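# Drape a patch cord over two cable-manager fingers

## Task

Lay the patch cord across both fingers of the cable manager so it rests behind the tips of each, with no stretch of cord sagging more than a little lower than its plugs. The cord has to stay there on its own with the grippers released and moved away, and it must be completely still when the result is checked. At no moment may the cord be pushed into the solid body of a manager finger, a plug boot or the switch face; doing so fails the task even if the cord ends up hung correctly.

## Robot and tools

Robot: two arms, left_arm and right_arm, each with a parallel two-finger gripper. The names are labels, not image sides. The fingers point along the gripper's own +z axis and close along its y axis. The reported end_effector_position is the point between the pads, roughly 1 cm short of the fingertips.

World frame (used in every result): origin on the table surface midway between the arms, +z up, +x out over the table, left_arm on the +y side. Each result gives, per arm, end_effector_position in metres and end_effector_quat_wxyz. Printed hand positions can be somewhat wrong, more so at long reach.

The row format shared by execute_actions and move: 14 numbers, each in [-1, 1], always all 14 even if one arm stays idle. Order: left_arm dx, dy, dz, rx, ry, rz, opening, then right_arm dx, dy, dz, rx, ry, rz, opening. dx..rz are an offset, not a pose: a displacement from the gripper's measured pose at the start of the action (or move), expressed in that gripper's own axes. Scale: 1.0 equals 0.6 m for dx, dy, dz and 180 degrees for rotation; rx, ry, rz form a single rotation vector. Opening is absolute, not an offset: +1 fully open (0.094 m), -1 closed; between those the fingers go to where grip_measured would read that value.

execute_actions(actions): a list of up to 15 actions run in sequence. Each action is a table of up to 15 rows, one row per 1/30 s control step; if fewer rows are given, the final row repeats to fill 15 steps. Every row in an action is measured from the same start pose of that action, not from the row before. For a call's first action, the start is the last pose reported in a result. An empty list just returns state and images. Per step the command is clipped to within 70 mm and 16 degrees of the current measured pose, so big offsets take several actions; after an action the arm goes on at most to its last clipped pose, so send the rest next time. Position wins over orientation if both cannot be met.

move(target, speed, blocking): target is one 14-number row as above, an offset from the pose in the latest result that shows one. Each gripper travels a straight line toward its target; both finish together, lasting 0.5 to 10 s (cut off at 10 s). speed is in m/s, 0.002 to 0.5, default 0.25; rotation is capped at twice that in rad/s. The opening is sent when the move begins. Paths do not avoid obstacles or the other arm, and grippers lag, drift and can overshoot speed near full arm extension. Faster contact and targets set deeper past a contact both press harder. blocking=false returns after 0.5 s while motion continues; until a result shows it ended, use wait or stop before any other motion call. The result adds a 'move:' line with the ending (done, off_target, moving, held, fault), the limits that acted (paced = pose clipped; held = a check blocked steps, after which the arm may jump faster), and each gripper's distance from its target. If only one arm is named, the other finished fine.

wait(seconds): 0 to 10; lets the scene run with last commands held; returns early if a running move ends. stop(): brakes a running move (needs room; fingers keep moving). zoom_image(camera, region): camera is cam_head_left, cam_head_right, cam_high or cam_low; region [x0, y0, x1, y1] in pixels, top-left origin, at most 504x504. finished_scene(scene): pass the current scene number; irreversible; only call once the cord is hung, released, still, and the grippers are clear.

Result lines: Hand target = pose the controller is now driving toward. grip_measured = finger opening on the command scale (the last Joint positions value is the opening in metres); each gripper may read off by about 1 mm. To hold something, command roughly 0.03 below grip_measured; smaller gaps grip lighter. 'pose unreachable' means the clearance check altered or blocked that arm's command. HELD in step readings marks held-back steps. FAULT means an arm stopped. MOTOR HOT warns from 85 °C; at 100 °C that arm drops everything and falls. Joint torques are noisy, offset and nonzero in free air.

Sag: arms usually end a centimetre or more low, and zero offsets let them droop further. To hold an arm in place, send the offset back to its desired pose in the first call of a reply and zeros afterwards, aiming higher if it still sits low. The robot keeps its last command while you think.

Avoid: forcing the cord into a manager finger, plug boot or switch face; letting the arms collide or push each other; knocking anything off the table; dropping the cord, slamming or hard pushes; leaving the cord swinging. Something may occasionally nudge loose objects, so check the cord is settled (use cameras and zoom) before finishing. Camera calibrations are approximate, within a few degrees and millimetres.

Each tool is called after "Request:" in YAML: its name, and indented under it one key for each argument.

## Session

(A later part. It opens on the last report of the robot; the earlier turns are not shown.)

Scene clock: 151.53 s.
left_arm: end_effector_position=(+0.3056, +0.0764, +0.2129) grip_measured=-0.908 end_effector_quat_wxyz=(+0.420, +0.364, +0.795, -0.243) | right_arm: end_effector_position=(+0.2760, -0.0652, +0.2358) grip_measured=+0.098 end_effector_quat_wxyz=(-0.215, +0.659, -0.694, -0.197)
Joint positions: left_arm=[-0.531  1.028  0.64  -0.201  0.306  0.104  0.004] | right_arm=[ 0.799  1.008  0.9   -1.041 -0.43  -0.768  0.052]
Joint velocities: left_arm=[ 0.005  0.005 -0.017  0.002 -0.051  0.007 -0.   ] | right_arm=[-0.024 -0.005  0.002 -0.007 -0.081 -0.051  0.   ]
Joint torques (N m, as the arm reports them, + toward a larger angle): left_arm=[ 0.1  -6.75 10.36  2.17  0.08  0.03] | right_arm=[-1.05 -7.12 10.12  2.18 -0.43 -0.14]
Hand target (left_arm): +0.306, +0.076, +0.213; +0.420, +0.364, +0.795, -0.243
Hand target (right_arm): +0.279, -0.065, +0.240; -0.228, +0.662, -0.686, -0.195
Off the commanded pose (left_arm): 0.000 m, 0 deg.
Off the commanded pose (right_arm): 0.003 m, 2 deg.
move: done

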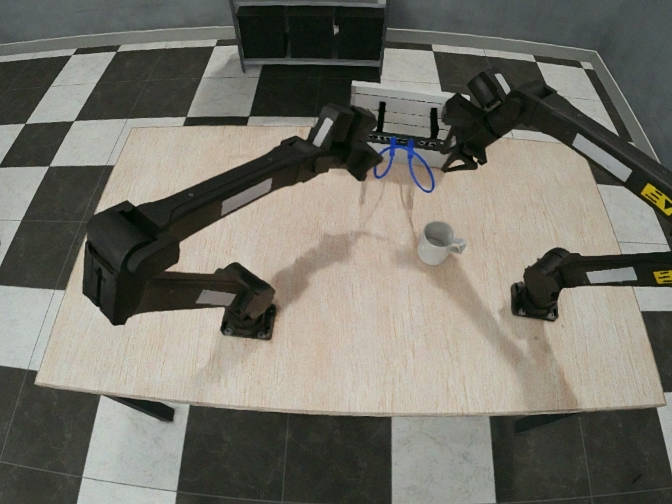

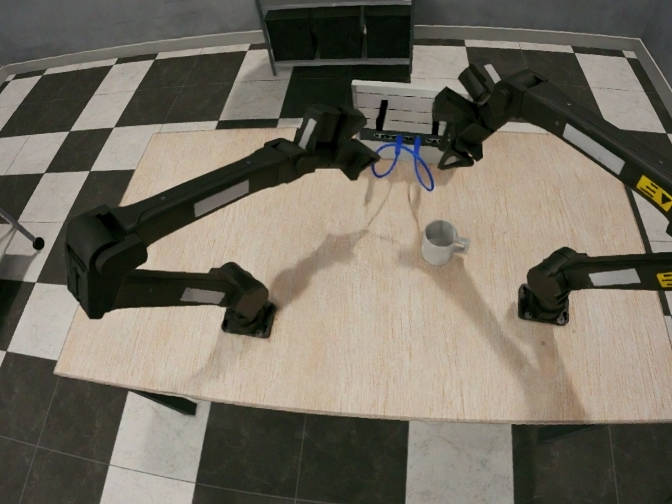

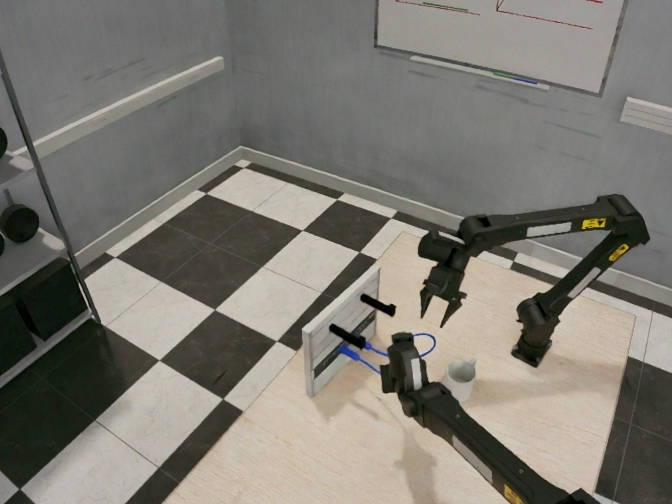

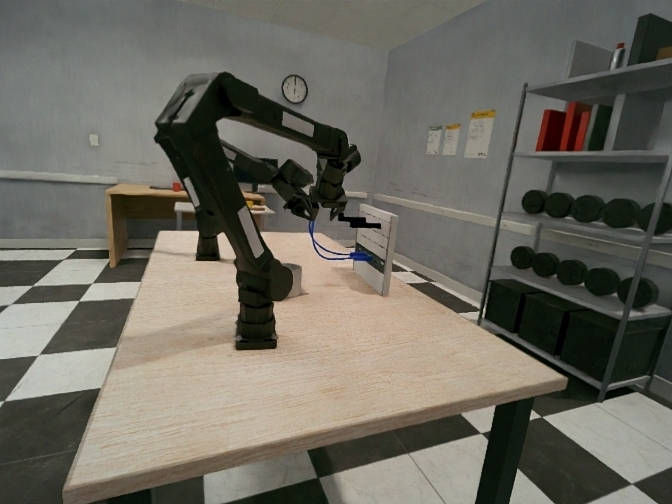

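Request:
move:
  target: [0,0,0,0,0,0,-0.935,0.03,0.045,0.04,0,0,0,0.3]
  speed: 0.1

Request:
move:
  target: [0,0,0,0,0,0,-0.935,0.0,0,0.05,0,0,0,0.3]
  speed: 0.1

Request:
zoom_image:
  camera: "cam_low"
  region: [270,170,370,270]

Request:
zoom_image:
  camera: "cam_head_left"
  region: [340,100,480,210]

Request:
zoom_image:
  camera: "cam_high"
  region: [300,250,480,400]

Scene clock: 166.43 s.
left_arm: end_effector_position=(+0.3056, +0.0764, +0.2129) grip_measured=-0.908 end_effector_quat_wxyz=(+0.420, +0.364, +0.795, -0.243) | right_arm: end_effector_position=(+0.2487, -0.0693, +0.2001) grip_measured=+0.298 end_effector_quat_wxyz=(-0.205, +0.662, -0.694, -0.196)
Joint positions: left_arm=[-0.531  1.028  0.64  -0.201  0.306  0.104  0.004] | right_arm=[ 0.85   0.962  0.783 -0.973 -0.408 -0.727  0.061]
Joint velocities: left_arm=[-0.015 -0.024  0.002  0.002  0.037  0.051 -0.   ] | right_arm=[ 0.005 -0.015 -0.027  0.002 -0.007  0.022  0.001]
Joint torques (N m, as the arm reports them, + toward a larger angle): left_arm=[ 0.06 -6.78 10.37  2.15  0.08  0.03] | right_arm=[-0.11 -6.7  10.11  2.11 -0.17  0.14]
Hand target (left_arm): +0.306, +0.076, +0.213; +0.420, +0.364, +0.795, -0.243
Hand target (right_arm): +0.249, -0.066, +0.205; -0.215, +0.659, -0.694, -0.197
Off the commanded pose (left_arm): 0.000 m, 0 deg.
Off the commanded pose (right_arm): 0.007 m, 1 deg.
move: done

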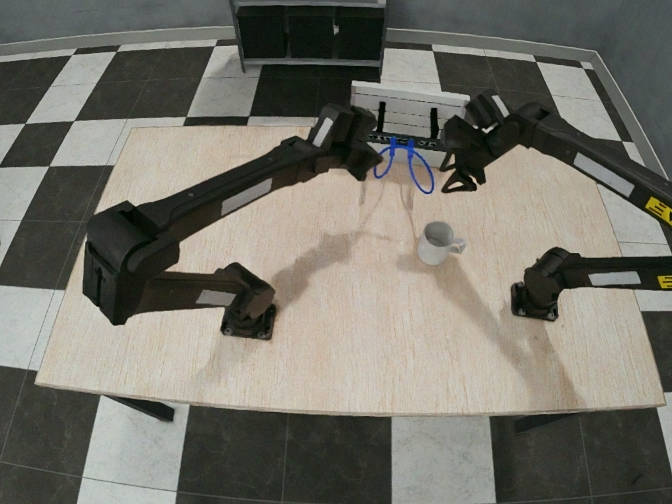

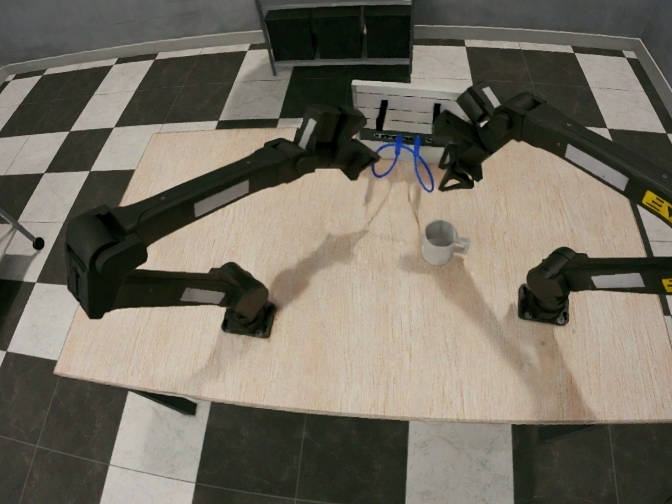

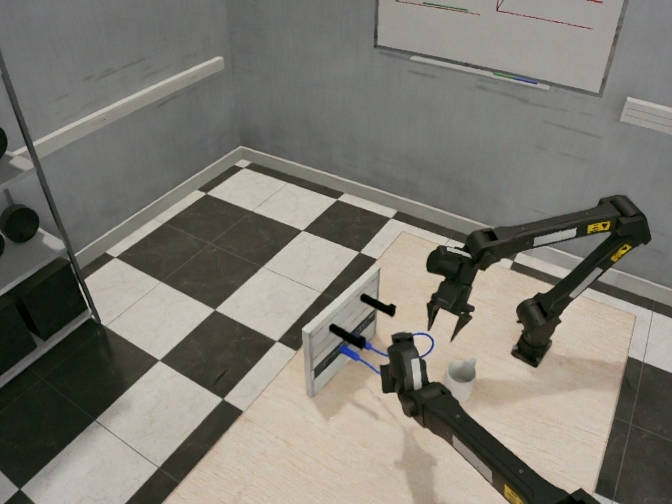

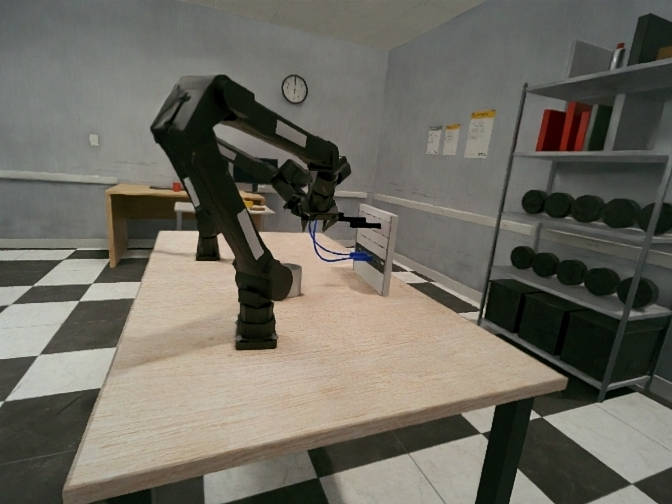

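Scene clock: 167.20 s.
left_arm: end_effector_position=(+0.3056, +0.0764, +0.2129) grip_measured=-0.908 end_effector_quat_wxyz=(+0.420, +0.364, +0.795, -0.243) | right_arm: end_effector_position=(+0.2488, -0.0574, +0.1733) grip_measured=+0.298 end_effector_quat_wxyz=(-0.200, +0.664, -0.693, -0.195)
Joint positions: left_arm=[-0.531  1.028  0.64  -0.201  0.306  0.104  0.004] | right_arm=[ 0.883  1.01   0.741 -0.882 -0.394 -0.701  0.061]
Joint velocities: left_arm=[-0.005 -0.015  0.002 -0.007  0.051 -0.007  0.001] | right_arm=[ 0.015  0.005 -0.002 -0.002  0.022  0.081  0.   ]
Joint torques (N m, as the arm reports them, + toward a larger angle): left_arm=[ 0.1  -6.73 10.36  2.14  0.07  0.03] | right_arm=[ 0.03 -6.09  9.85  2.19 -0.16  0.13]
Hand target (left_arm): +0.306, +0.076, +0.213; +0.420, +0.364, +0.795, -0.243
Hand target (right_arm): +0.249, -0.054, +0.175; -0.205, +0.662, -0.694, -0.197
Off the commanded pose (left_arm): 0.000 m, 0 deg.
Off the commanded pose (right_arm): 0.005 m, 1 deg.
move: done

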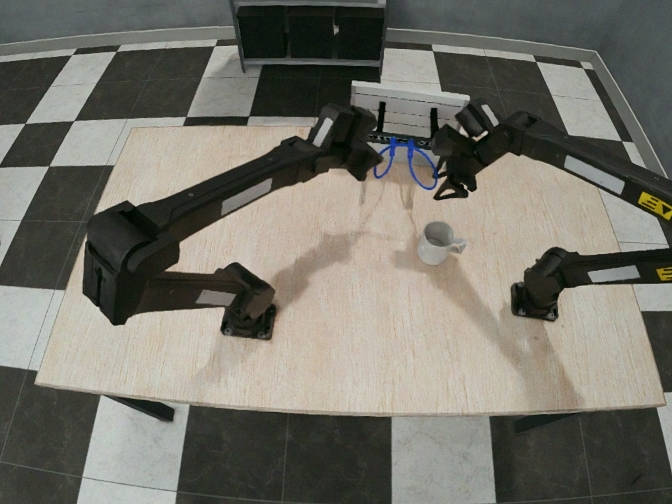

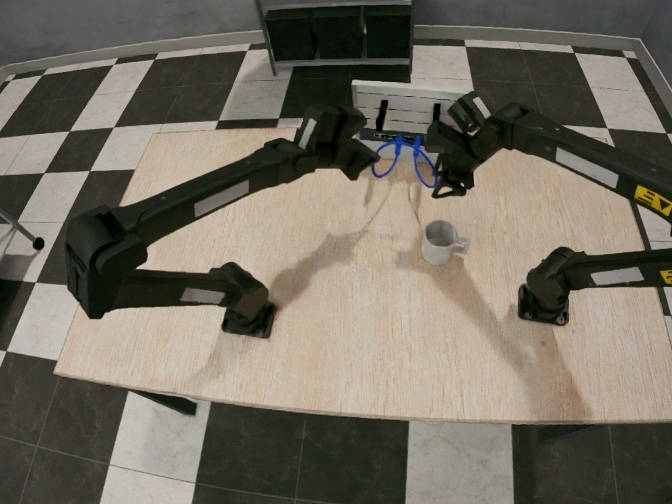

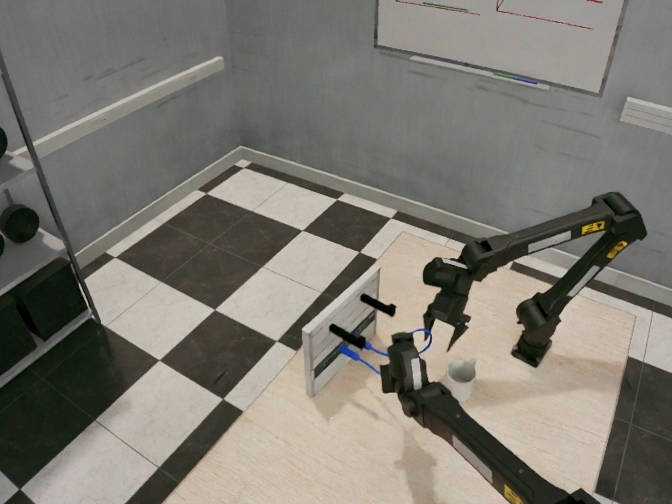

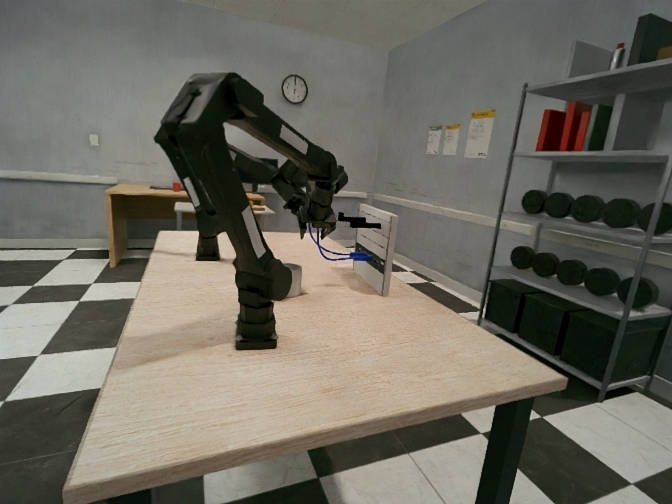

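Region (270, 170, 370, 270) of cam_low's 672x504 image, scaled by 5.040, with more detail than that image has.

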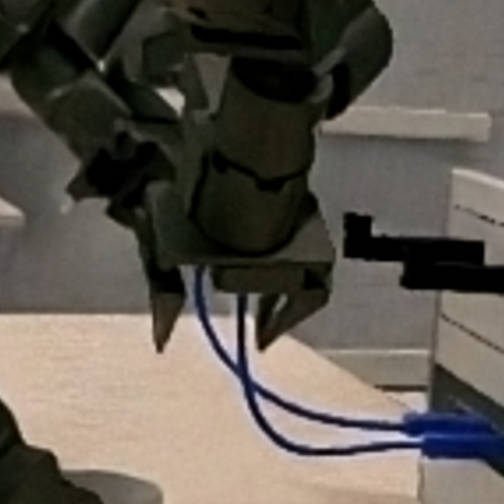

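Region (340, 100, 480, 210) of cam_head_left's 672x504 image, scaled by 3.600, with more detail than that image has; it fills the top 396 rows of this view, and the rest is white.

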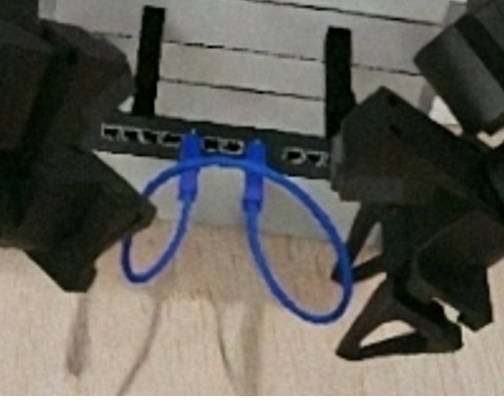

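Region (300, 250, 480, 400) of cam_high's 672x504 image, scaled by 2.800, with more detail than that image has.

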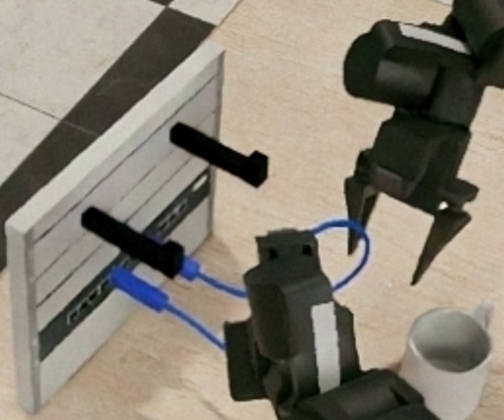

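Request:
move:
  target: [0,0,0,0,0,0,-0.935,-0.052,-0.033,-0.03,0,0,0,0.1]
  speed: 0.07

Request:
move:
  target: [0,0,0,0,0,0,-0.935,0,0,0,0,0,0,-0.935]

Request:
zoom_image:
  camera: "cam_head_left"
  region: [340,100,480,210]

Request:
zoom_image:
  camera: "cam_high"
  region: [300,250,480,400]

Scene clock: 185.70 s.
left_arm: end_effector_position=(+0.3056, +0.0764, +0.2129) grip_measured=-0.908 end_effector_quat_wxyz=(+0.420, +0.364, +0.795, -0.243) | right_arm: end_effector_position=(+0.2566, -0.0503, +0.1840) grip_measured=+0.102 end_effector_quat_wxyz=(-0.181, +0.664, -0.699, -0.196)
Joint positions: left_arm=[-0.531  1.028  0.64  -0.201  0.306  0.104  0.004] | right_arm=[ 0.883  1.057  0.809 -0.943 -0.394 -0.7    0.052]
Joint velocities: left_arm=[-0.015  0.005 -0.002 -0.007  0.037  0.022  0.001] | right_arm=[ 0.005  0.015  0.002  0.012 -0.037  0.037  0.   ]
Joint torques (N m, as the arm reports them, + toward a larger angle): left_arm=[ 0.06 -6.86 10.36  2.16  0.07  0.02] | right_arm=[-1.06 -6.48 14.77  1.15 -0.36 -0.07]
Hand target (left_arm): +0.306, +0.076, +0.213; +0.420, +0.364, +0.795, -0.243
Hand target (right_arm): +0.269, -0.042, +0.205; -0.201, +0.664, -0.693, -0.195
Off the commanded pose (left_arm): 0.000 m, 0 deg.
Off the commanded pose (right_arm): 0.026 m, 2 deg.
move: off_target (right_arm)

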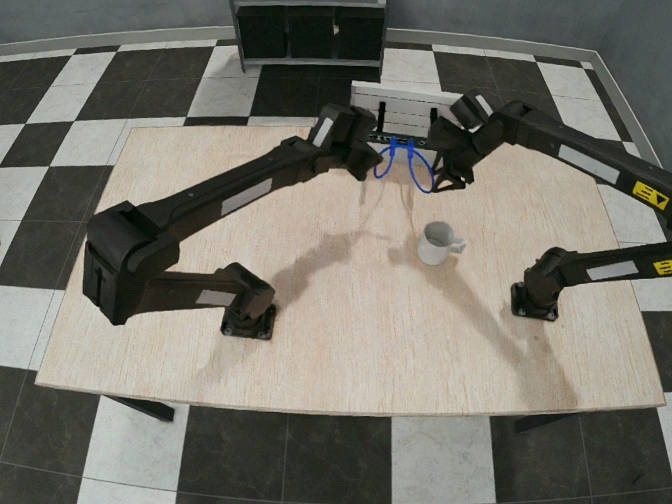

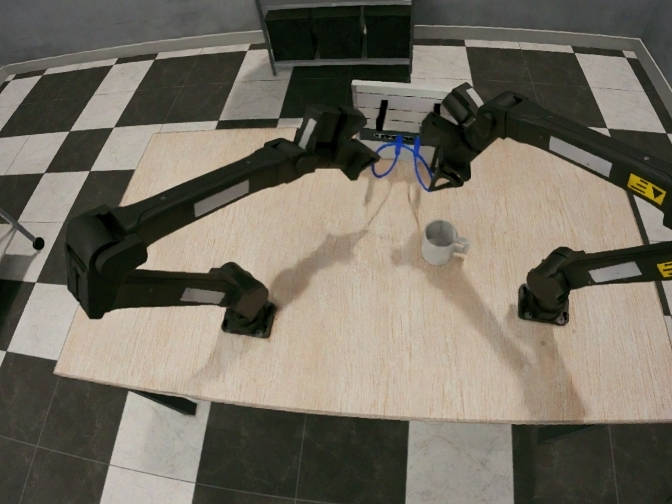

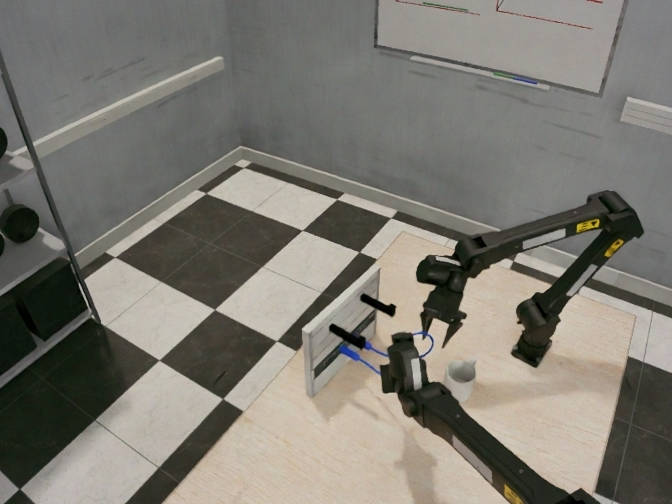

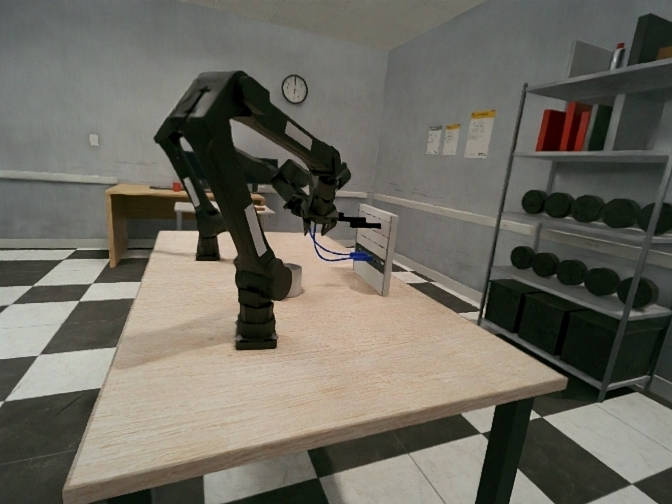

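Scene clock: 186.20 s.
left_arm: end_effector_position=(+0.3056, +0.0764, +0.2129) grip_measured=-0.908 end_effector_quat_wxyz=(+0.420, +0.364, +0.795, -0.243) | right_arm: end_effector_position=(+0.2565, -0.0503, +0.1839) grip_measured=-0.920 end_effector_quat_wxyz=(-0.181, +0.663, -0.699, -0.196)
Joint positions: left_arm=[-0.531  1.028  0.64  -0.201  0.306  0.104  0.004] | right_arm=[ 0.883  1.057  0.809 -0.943 -0.394 -0.7    0.004]
Joint velocities: left_arm=[ 0.005  0.005 -0.007  0.012 -0.037 -0.037 -0.001] | right_arm=[-0.005 -0.005 -0.022 -0.002  0.037  0.007  0.001]
Joint torques (N m, as the arm reports them, + toward a larger angle): left_arm=[ 0.17 -6.72 10.37  2.17  0.08  0.03] | right_arm=[-0.62 -6.94  9.73  1.44 -0.28 -0.01]
Hand target (left_arm): +0.306, +0.076, +0.213; +0.420, +0.364, +0.795, -0.243
Hand target (right_arm): +0.257, -0.050, +0.184; -0.181, +0.664, -0.699, -0.196
Off the commanded pose (left_arm): 0.000 m, 0 deg.
Off the commanded pose (right_arm): 0.000 m, 0 deg.
move: done

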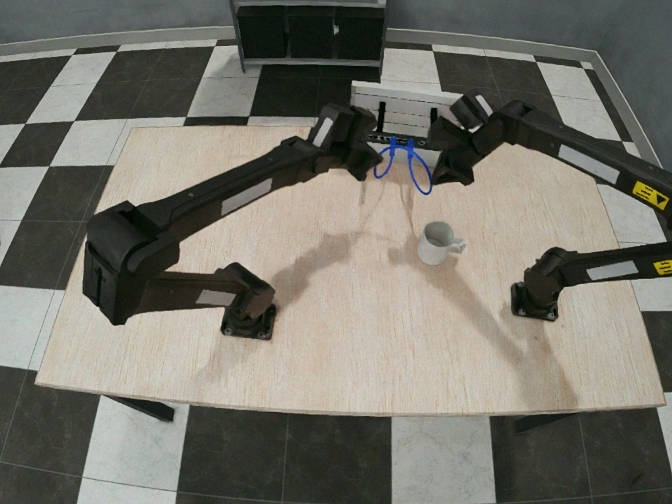

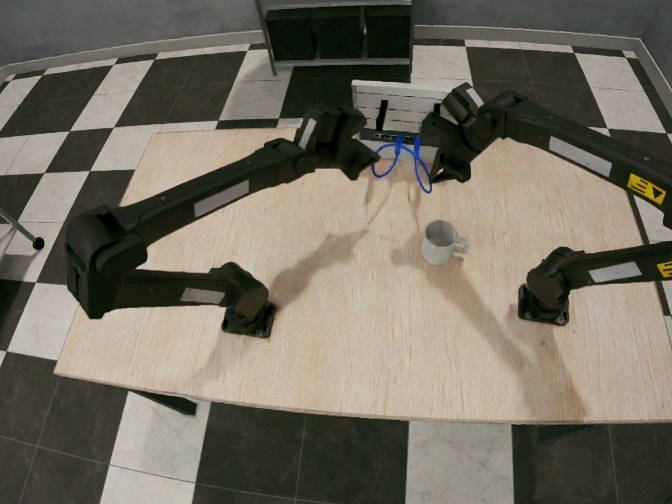

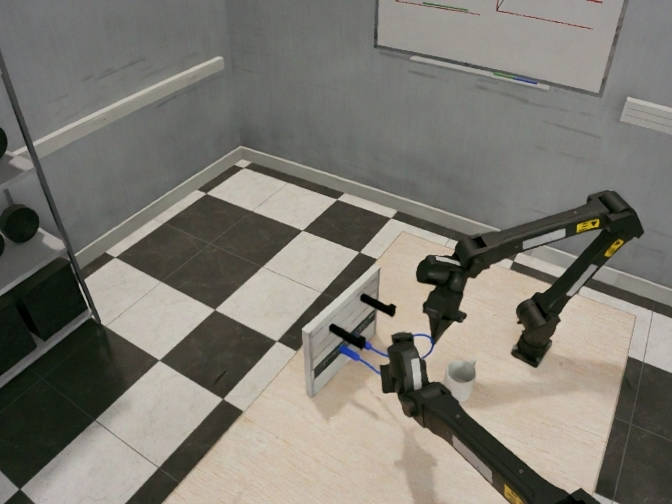

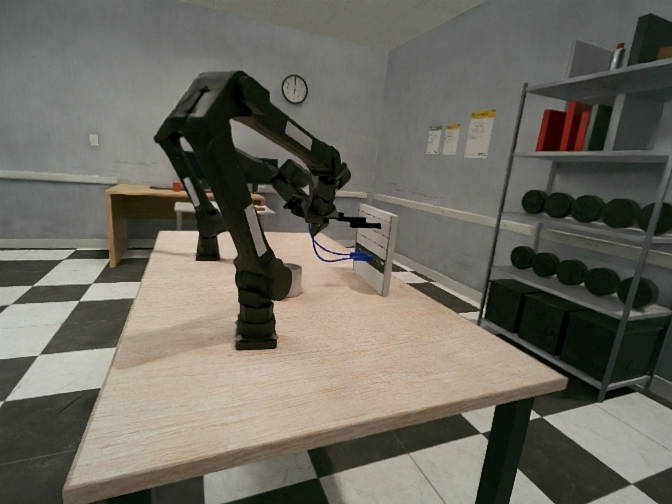

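Region (340, 100, 480, 210) of cam_head_left's 672x504 image, scaled by 3.600, with more detail than that image has; it fills the top 396 rows of this view, and the rest is white.

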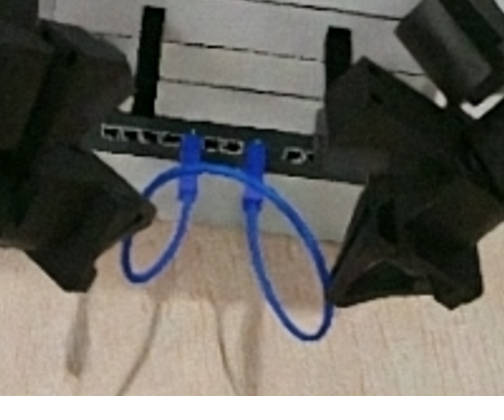

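Region (300, 250, 480, 400) of cam_high's 672x504 image, scaled by 2.800, with more detail than that image has.

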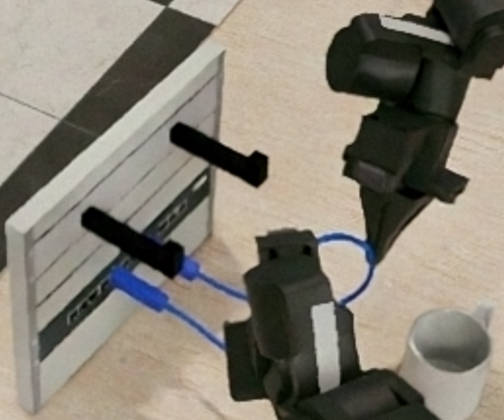

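Request:
execute_actions:
  actions:
    - [[0,0,0,0,0,0,-0.935,0,0,0,0,0,0,-0.3]]
    - [[0,0,0,0,0,0,-0.935,-0.055,-0.013,-0.012,0,-0.04,0,-0.3]]
    - [[0,0,0,0,0,0,-0.935,0,0,0,0,0,0,-0.935]]

Request:
zoom_image:
  camera: "cam_head_left"
  region: [340,100,480,210]

Request:
zoom_image:
  camera: "cam_high"
  region: [300,250,480,400]

Scene clock: 211.43 s.
left_arm: end_effector_position=(+0.3056, +0.0764, +0.2129) grip_measured=-0.908 end_effector_quat_wxyz=(+0.420, +0.364, +0.795, -0.243) | right_arm: end_effector_position=(+0.2582, -0.0328, +0.1955) grip_measured=-0.913 end_effector_quat_wxyz=(-0.210, +0.656, -0.686, -0.235)
Joint positions: left_arm=[-0.531  1.028  0.64  -0.201  0.306  0.104  0.004] | right_arm=[ 0.882  1.058  0.809 -0.871 -0.472 -0.675  0.004]
Joint velocities: left_arm=[-0.005 -0.005 -0.012  0.002 -0.066  0.051  0.001] | right_arm=[-0.015 -0.005 -0.002 -0.007 -0.022  0.007  0.001]
Joint torques (N m, as the arm reports them, + toward a larger angle): left_arm=[ 0.11 -6.82 10.37  2.16  0.08  0.03] | right_arm=[-0.62 -7.09  9.81  1.55 -0.31 -0.01]
Hand target (left_arm): +0.306, +0.076, +0.213; +0.420, +0.364, +0.795, -0.243
Hand target (right_arm): +0.258, -0.033, +0.195; -0.210, +0.656, -0.686, -0.235
Off the commanded pose (left_arm): 0.000 m, 0 deg.
Off the commanded pose (right_arm): 0.000 m, 0 deg.
Step readings (end_effector_position; steps 1 to 15: 1st action; 16 to 30: 2nd action; 31 to 45: 3rd action):
0: left_arm (+0.3056, +0.0764, +0.2129) | right_arm (+0.2565, -0.0503, +0.1839)
1: left_arm (+0.3056, +0.0764, +0.2129) | right_arm (+0.2565, -0.0503, +0.1839)
2: left_arm (+0.3056, +0.0764, +0.2129) | right_arm (+0.2565, -0.0503, +0.1839)
4: left_arm (+0.3056, +0.0764, +0.2129) | right_arm (+0.2565, -0.0503, +0.1839)
8: left_arm (+0.3056, +0.0764, +0.2129) | right_arm (+0.2565, -0.0503, +0.1839)
15: left_arm (+0.3056, +0.0764, +0.2129) | right_arm (+0.2565, -0.0503, +0.1839)
16: left_arm (+0.3056, +0.0764, +0.2129) | right_arm (+0.2540, -0.0458, +0.1868)
17: left_arm (+0.3056, +0.0764, +0.2129) | right_arm (+0.2531, -0.0407, +0.1901)
19: left_arm (+0.3056, +0.0764, +0.2129) | right_arm (+0.2557, -0.0352, +0.1940)
23: left_arm (+0.3056, +0.0764, +0.2129) | right_arm (+0.2579, -0.0330, +0.1953)
30: left_arm (+0.3056, +0.0764, +0.2129) | right_arm (+0.2582, -0.0328, +0.1955)
31: left_arm (+0.3056, +0.0764, +0.2129) | right_arm (+0.2582, -0.0328, +0.1955)
32: left_arm (+0.3056, +0.0764, +0.2129) | right_arm (+0.2582, -0.0328, +0.1955)
34: left_arm (+0.3056, +0.0764, +0.2129) | right_arm (+0.2582, -0.0328, +0.1955)
38: left_arm (+0.3056, +0.0764, +0.2129) | right_arm (+0.2582, -0.0328, +0.1955)
45: end_effector_position above

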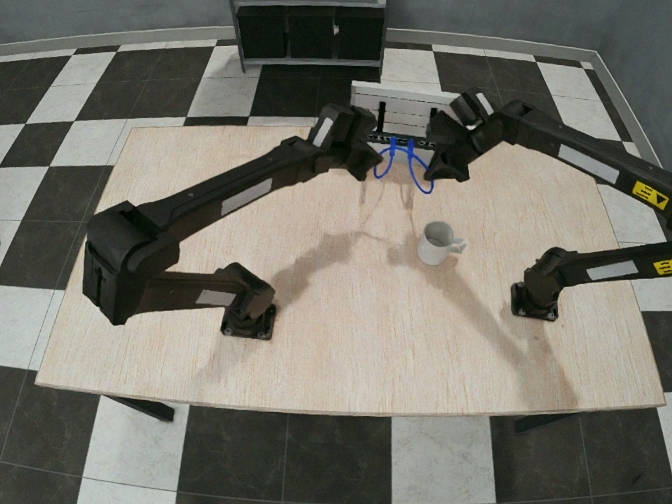

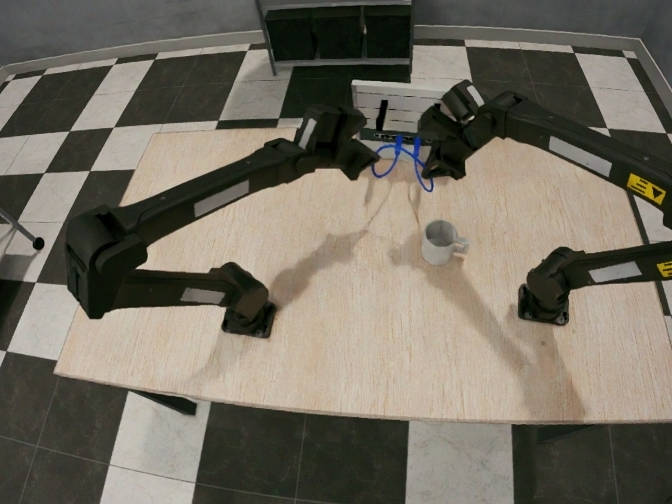

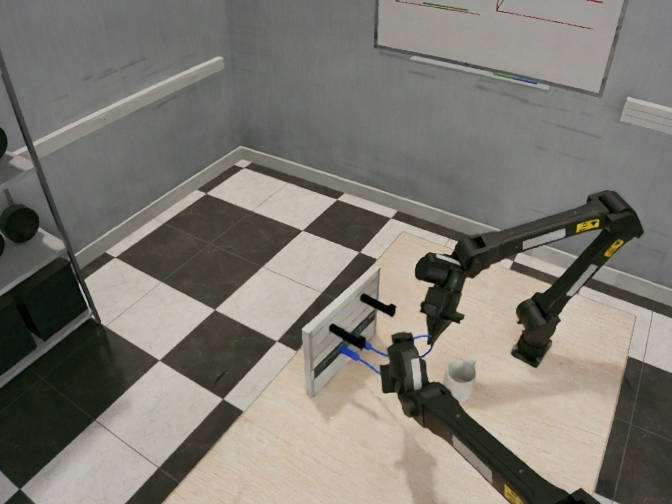

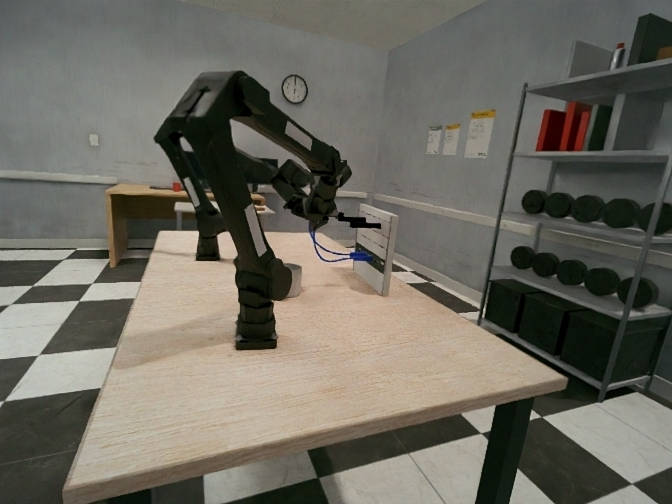

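Region (340, 100, 480, 210) of cam_head_left's 672x504 image, scaled by 3.600, with more detail than that image has; it fills the top 396 rows of this view, and the rest is white.

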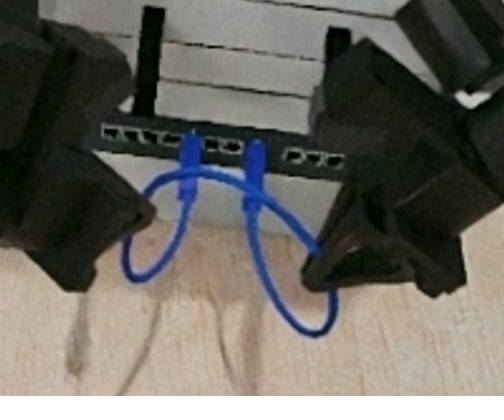

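Region (300, 250, 480, 400) of cam_high's 672x504 image, scaled by 2.800, with more detail than that image has.

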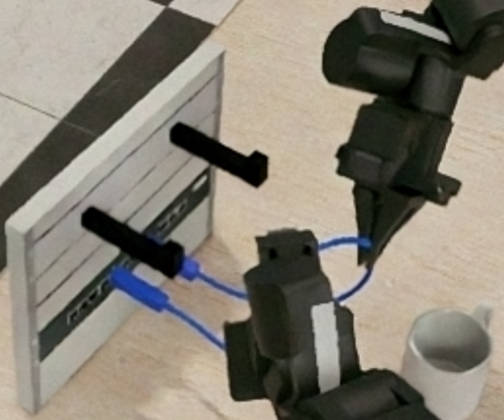

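Request:
move:
  target: [-0.115,0.085,-0.023,0,0.08,0,-0.935,-0.04,-0.112,-0.117,0,0.08,0,-0.935]
  speed: 0.07

Request:
zoom_image:
  camera: "cam_head_left"
  region: [340,70,490,190]

Request:
zoom_image:
  camera: "cam_high"
  region: [300,250,480,400]

Request:
zoom_image:
  camera: "cam_low"
  region: [280,170,420,290]

Scene clock: 228.33 s.
left_arm: end_effector_position=(+0.3462, +0.0854, +0.2545) grip_measured=-0.908 end_effector_quat_wxyz=(+0.302, +0.402, +0.841, -0.200) | right_arm: end_effector_position=(+0.3154, -0.0561, +0.2442) grip_measured=-0.913 end_effector_quat_wxyz=(-0.108, +0.677, -0.711, -0.158)
Joint positions: left_arm=[-0.453  1.175  0.999 -0.723  0.341  0.258  0.004] | right_arm=[ 0.793  1.239  1.149 -1.292 -0.337 -0.838  0.004]
Joint velocities: left_arm=[ 0.005  0.005  0.007 -0.027 -0.051  0.022 -0.   ] | right_arm=[-0.005  0.005 -0.012 -0.007  0.022 -0.007 -0.001]
Joint torques (N m, as the arm reports them, + toward a larger angle): left_arm=[ 2.13 -8.49 15.13  1.18 -0.14  0.08] | right_arm=[-1.78 -9.86 14.4   0.2   0.07 -0.16]
Hand target (left_arm): +0.365, +0.091, +0.273; +0.317, +0.393, +0.841, -0.193
Hand target (right_arm): +0.328, -0.056, +0.263; -0.124, +0.679, -0.708, -0.150
Off the commanded pose (left_arm): 0.028 m, 2 deg.
Off the commanded pose (right_arm): 0.023 m, 2 deg.
move: off_target (left_arm, right_arm)

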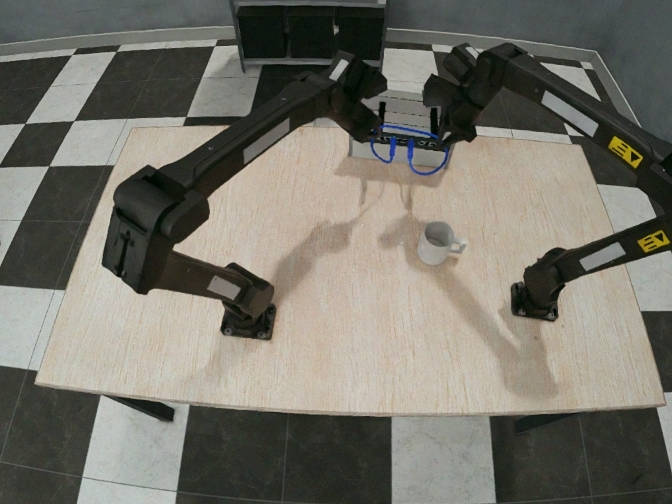

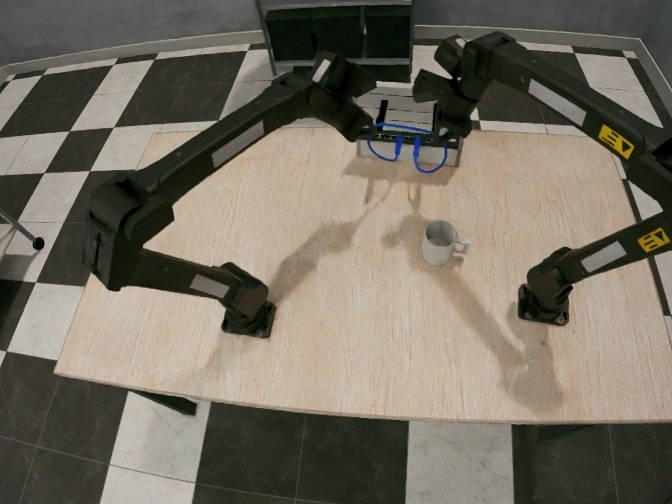

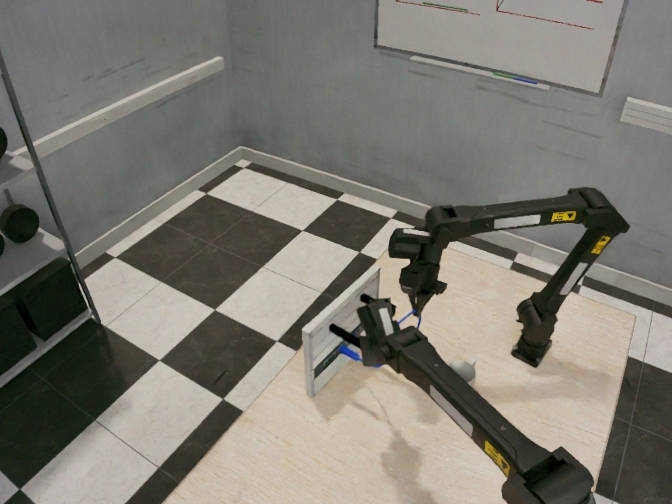

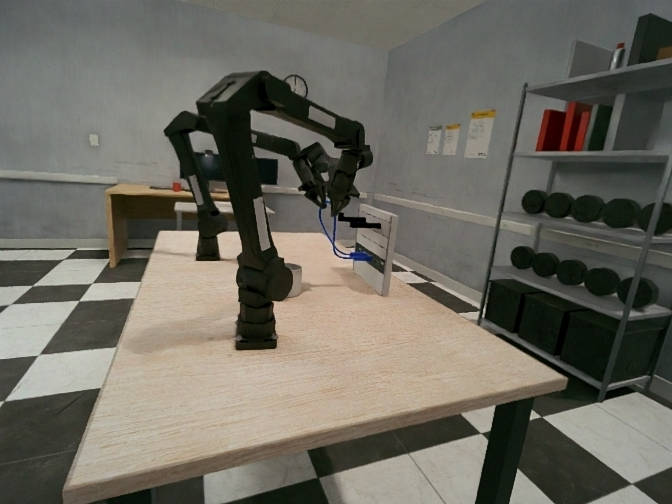

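Region (340, 70, 490, 190) of cam_head_left's 672x504 image, scaled by 3.360, with more detail than that image has; it fills the top 403 rows of this view, and the rest is white.

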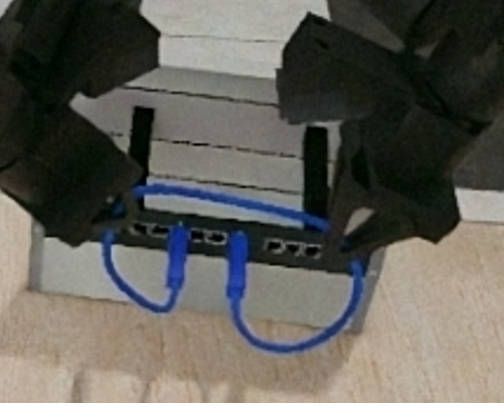

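Region (300, 250, 480, 400) of cam_high's 672x504 image, scaled by 2.800, with more detail than that image has.

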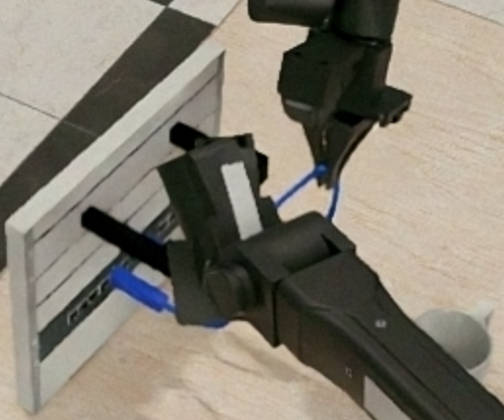

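Region (280, 170, 420, 290) of cam_low's 672x504 image, scaled by 3.600, with more detail than that image has; it fills the top 432 rows of this view, and the rest is white.

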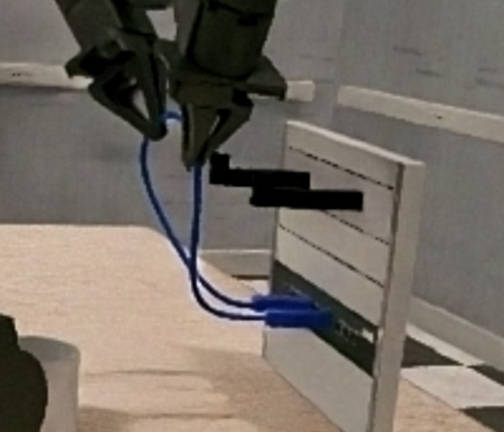

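Request:
move:
  target: [-0.067,0.088,0.003,0,0,0,-0.935,-0.002,-0.092,-0.05,0,-0.02,0,-0.935]
  speed: 0.05

Request:
zoom_image:
  camera: "cam_head_left"
  region: [340,70,490,190]

Request:
zoom_image:
  camera: "cam_head_right"
  region: [340,70,490,190]

Request:
zoom_image:
  camera: "cam_low"
  region: [300,180,410,280]

Scene clock: 255.67 s.
left_arm: end_effector_position=(+0.3847, +0.0798, +0.2591) grip_measured=-0.908 end_effector_quat_wxyz=(+0.288, +0.419, +0.835, -0.212) | right_arm: end_effector_position=(+0.3583, -0.0629, +0.2502) grip_measured=-0.913 end_effector_quat_wxyz=(-0.115, +0.672, -0.707, -0.188)
Joint positions: left_arm=[-0.403  1.292  1.118 -0.771  0.408  0.331  0.004] | right_arm=[ 0.687  1.328  1.233 -1.322 -0.418 -0.942  0.004]
Joint velocities: left_arm=[-0.015  0.005 -0.022 -0.017  0.051  0.037 -0.001] | right_arm=[-0.024 -0.005  0.012  0.002  0.022  0.066 -0.001]
Joint torques (N m, as the arm reports them, + toward a larger angle): left_arm=[  3.05 -10.54  14.86   1.08  -0.32   0.04] | right_arm=[ -2.38 -11.5   14.14   0.01   0.01  -0.15]
Hand target (left_arm): +0.408, +0.093, +0.274; +0.302, +0.402, +0.841, -0.200
Hand target (right_arm): +0.372, -0.068, +0.269; -0.131, +0.672, -0.707, -0.179
Off the commanded pose (left_arm): 0.032 m, 3 deg.
Off the commanded pose (right_arm): 0.023 m, 2 deg.
move: off_target (left_arm, right_arm)

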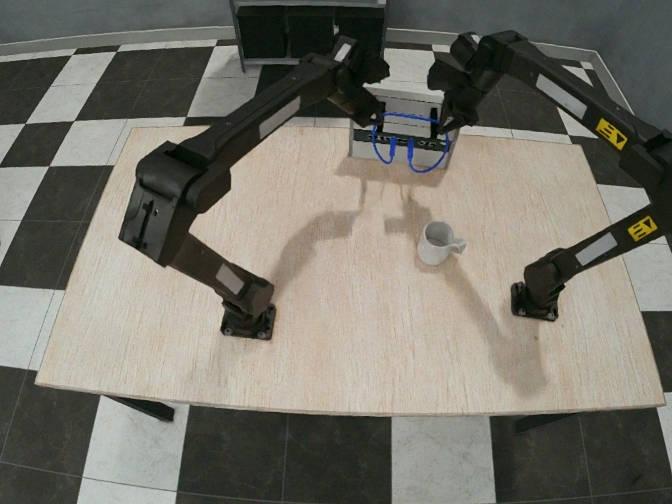

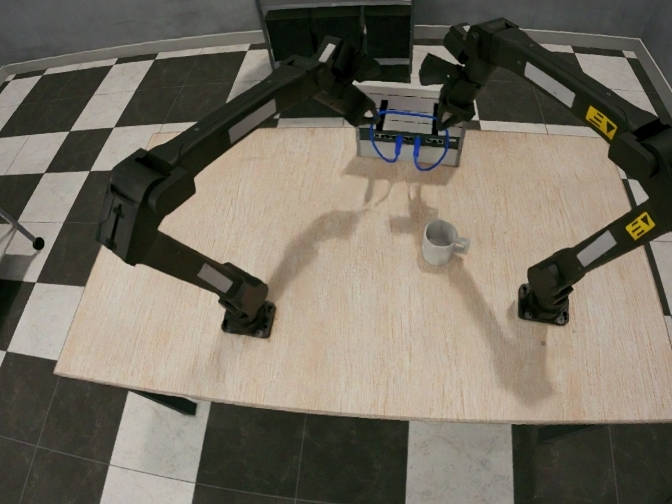

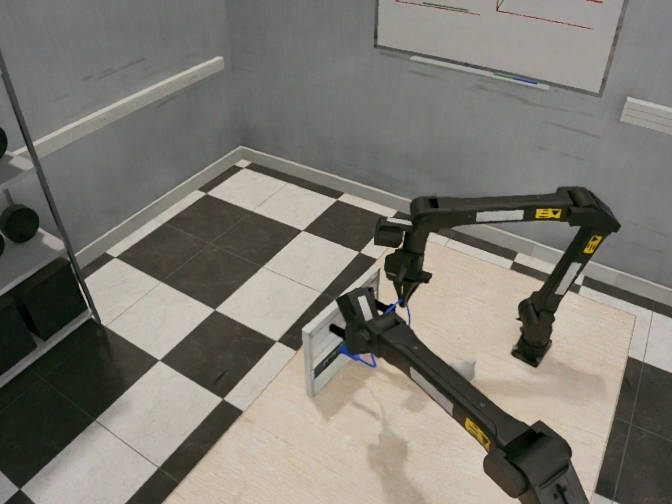

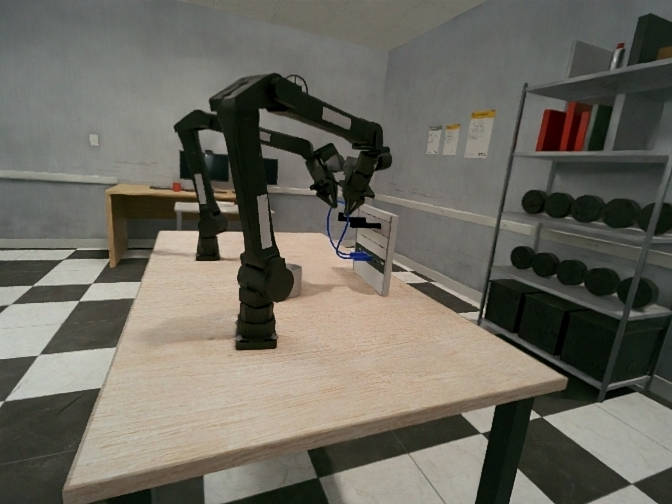

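Region (340, 70, 490, 190) of cam_head_left's 672x504 image, scaled by 3.360, with more detail than that image has; it fills the top 403 rows of this view, and the rest is white.

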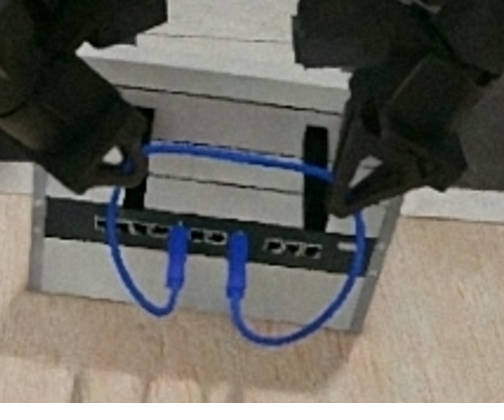

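Region (340, 70, 490, 190) of cam_head_right's 672x504 image, scaled by 3.360, with more detail than that image has; it fills the top 403 rows of this view, and the rest is white.

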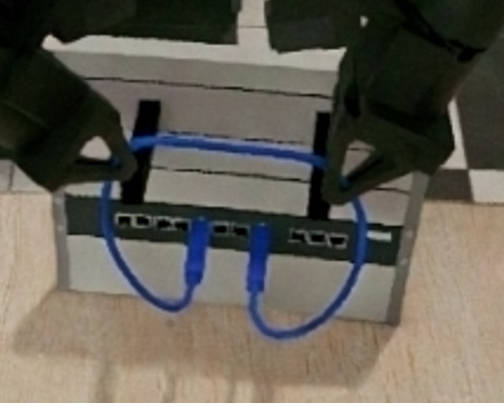

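Region (300, 180, 410, 280) of cam_low's 672x504 image, scaled by 4.582, with more detail than that image has; it fills the top 458 rows of this view, and the rest is white.

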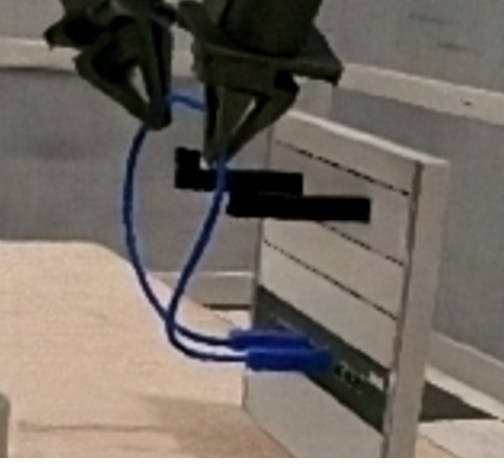

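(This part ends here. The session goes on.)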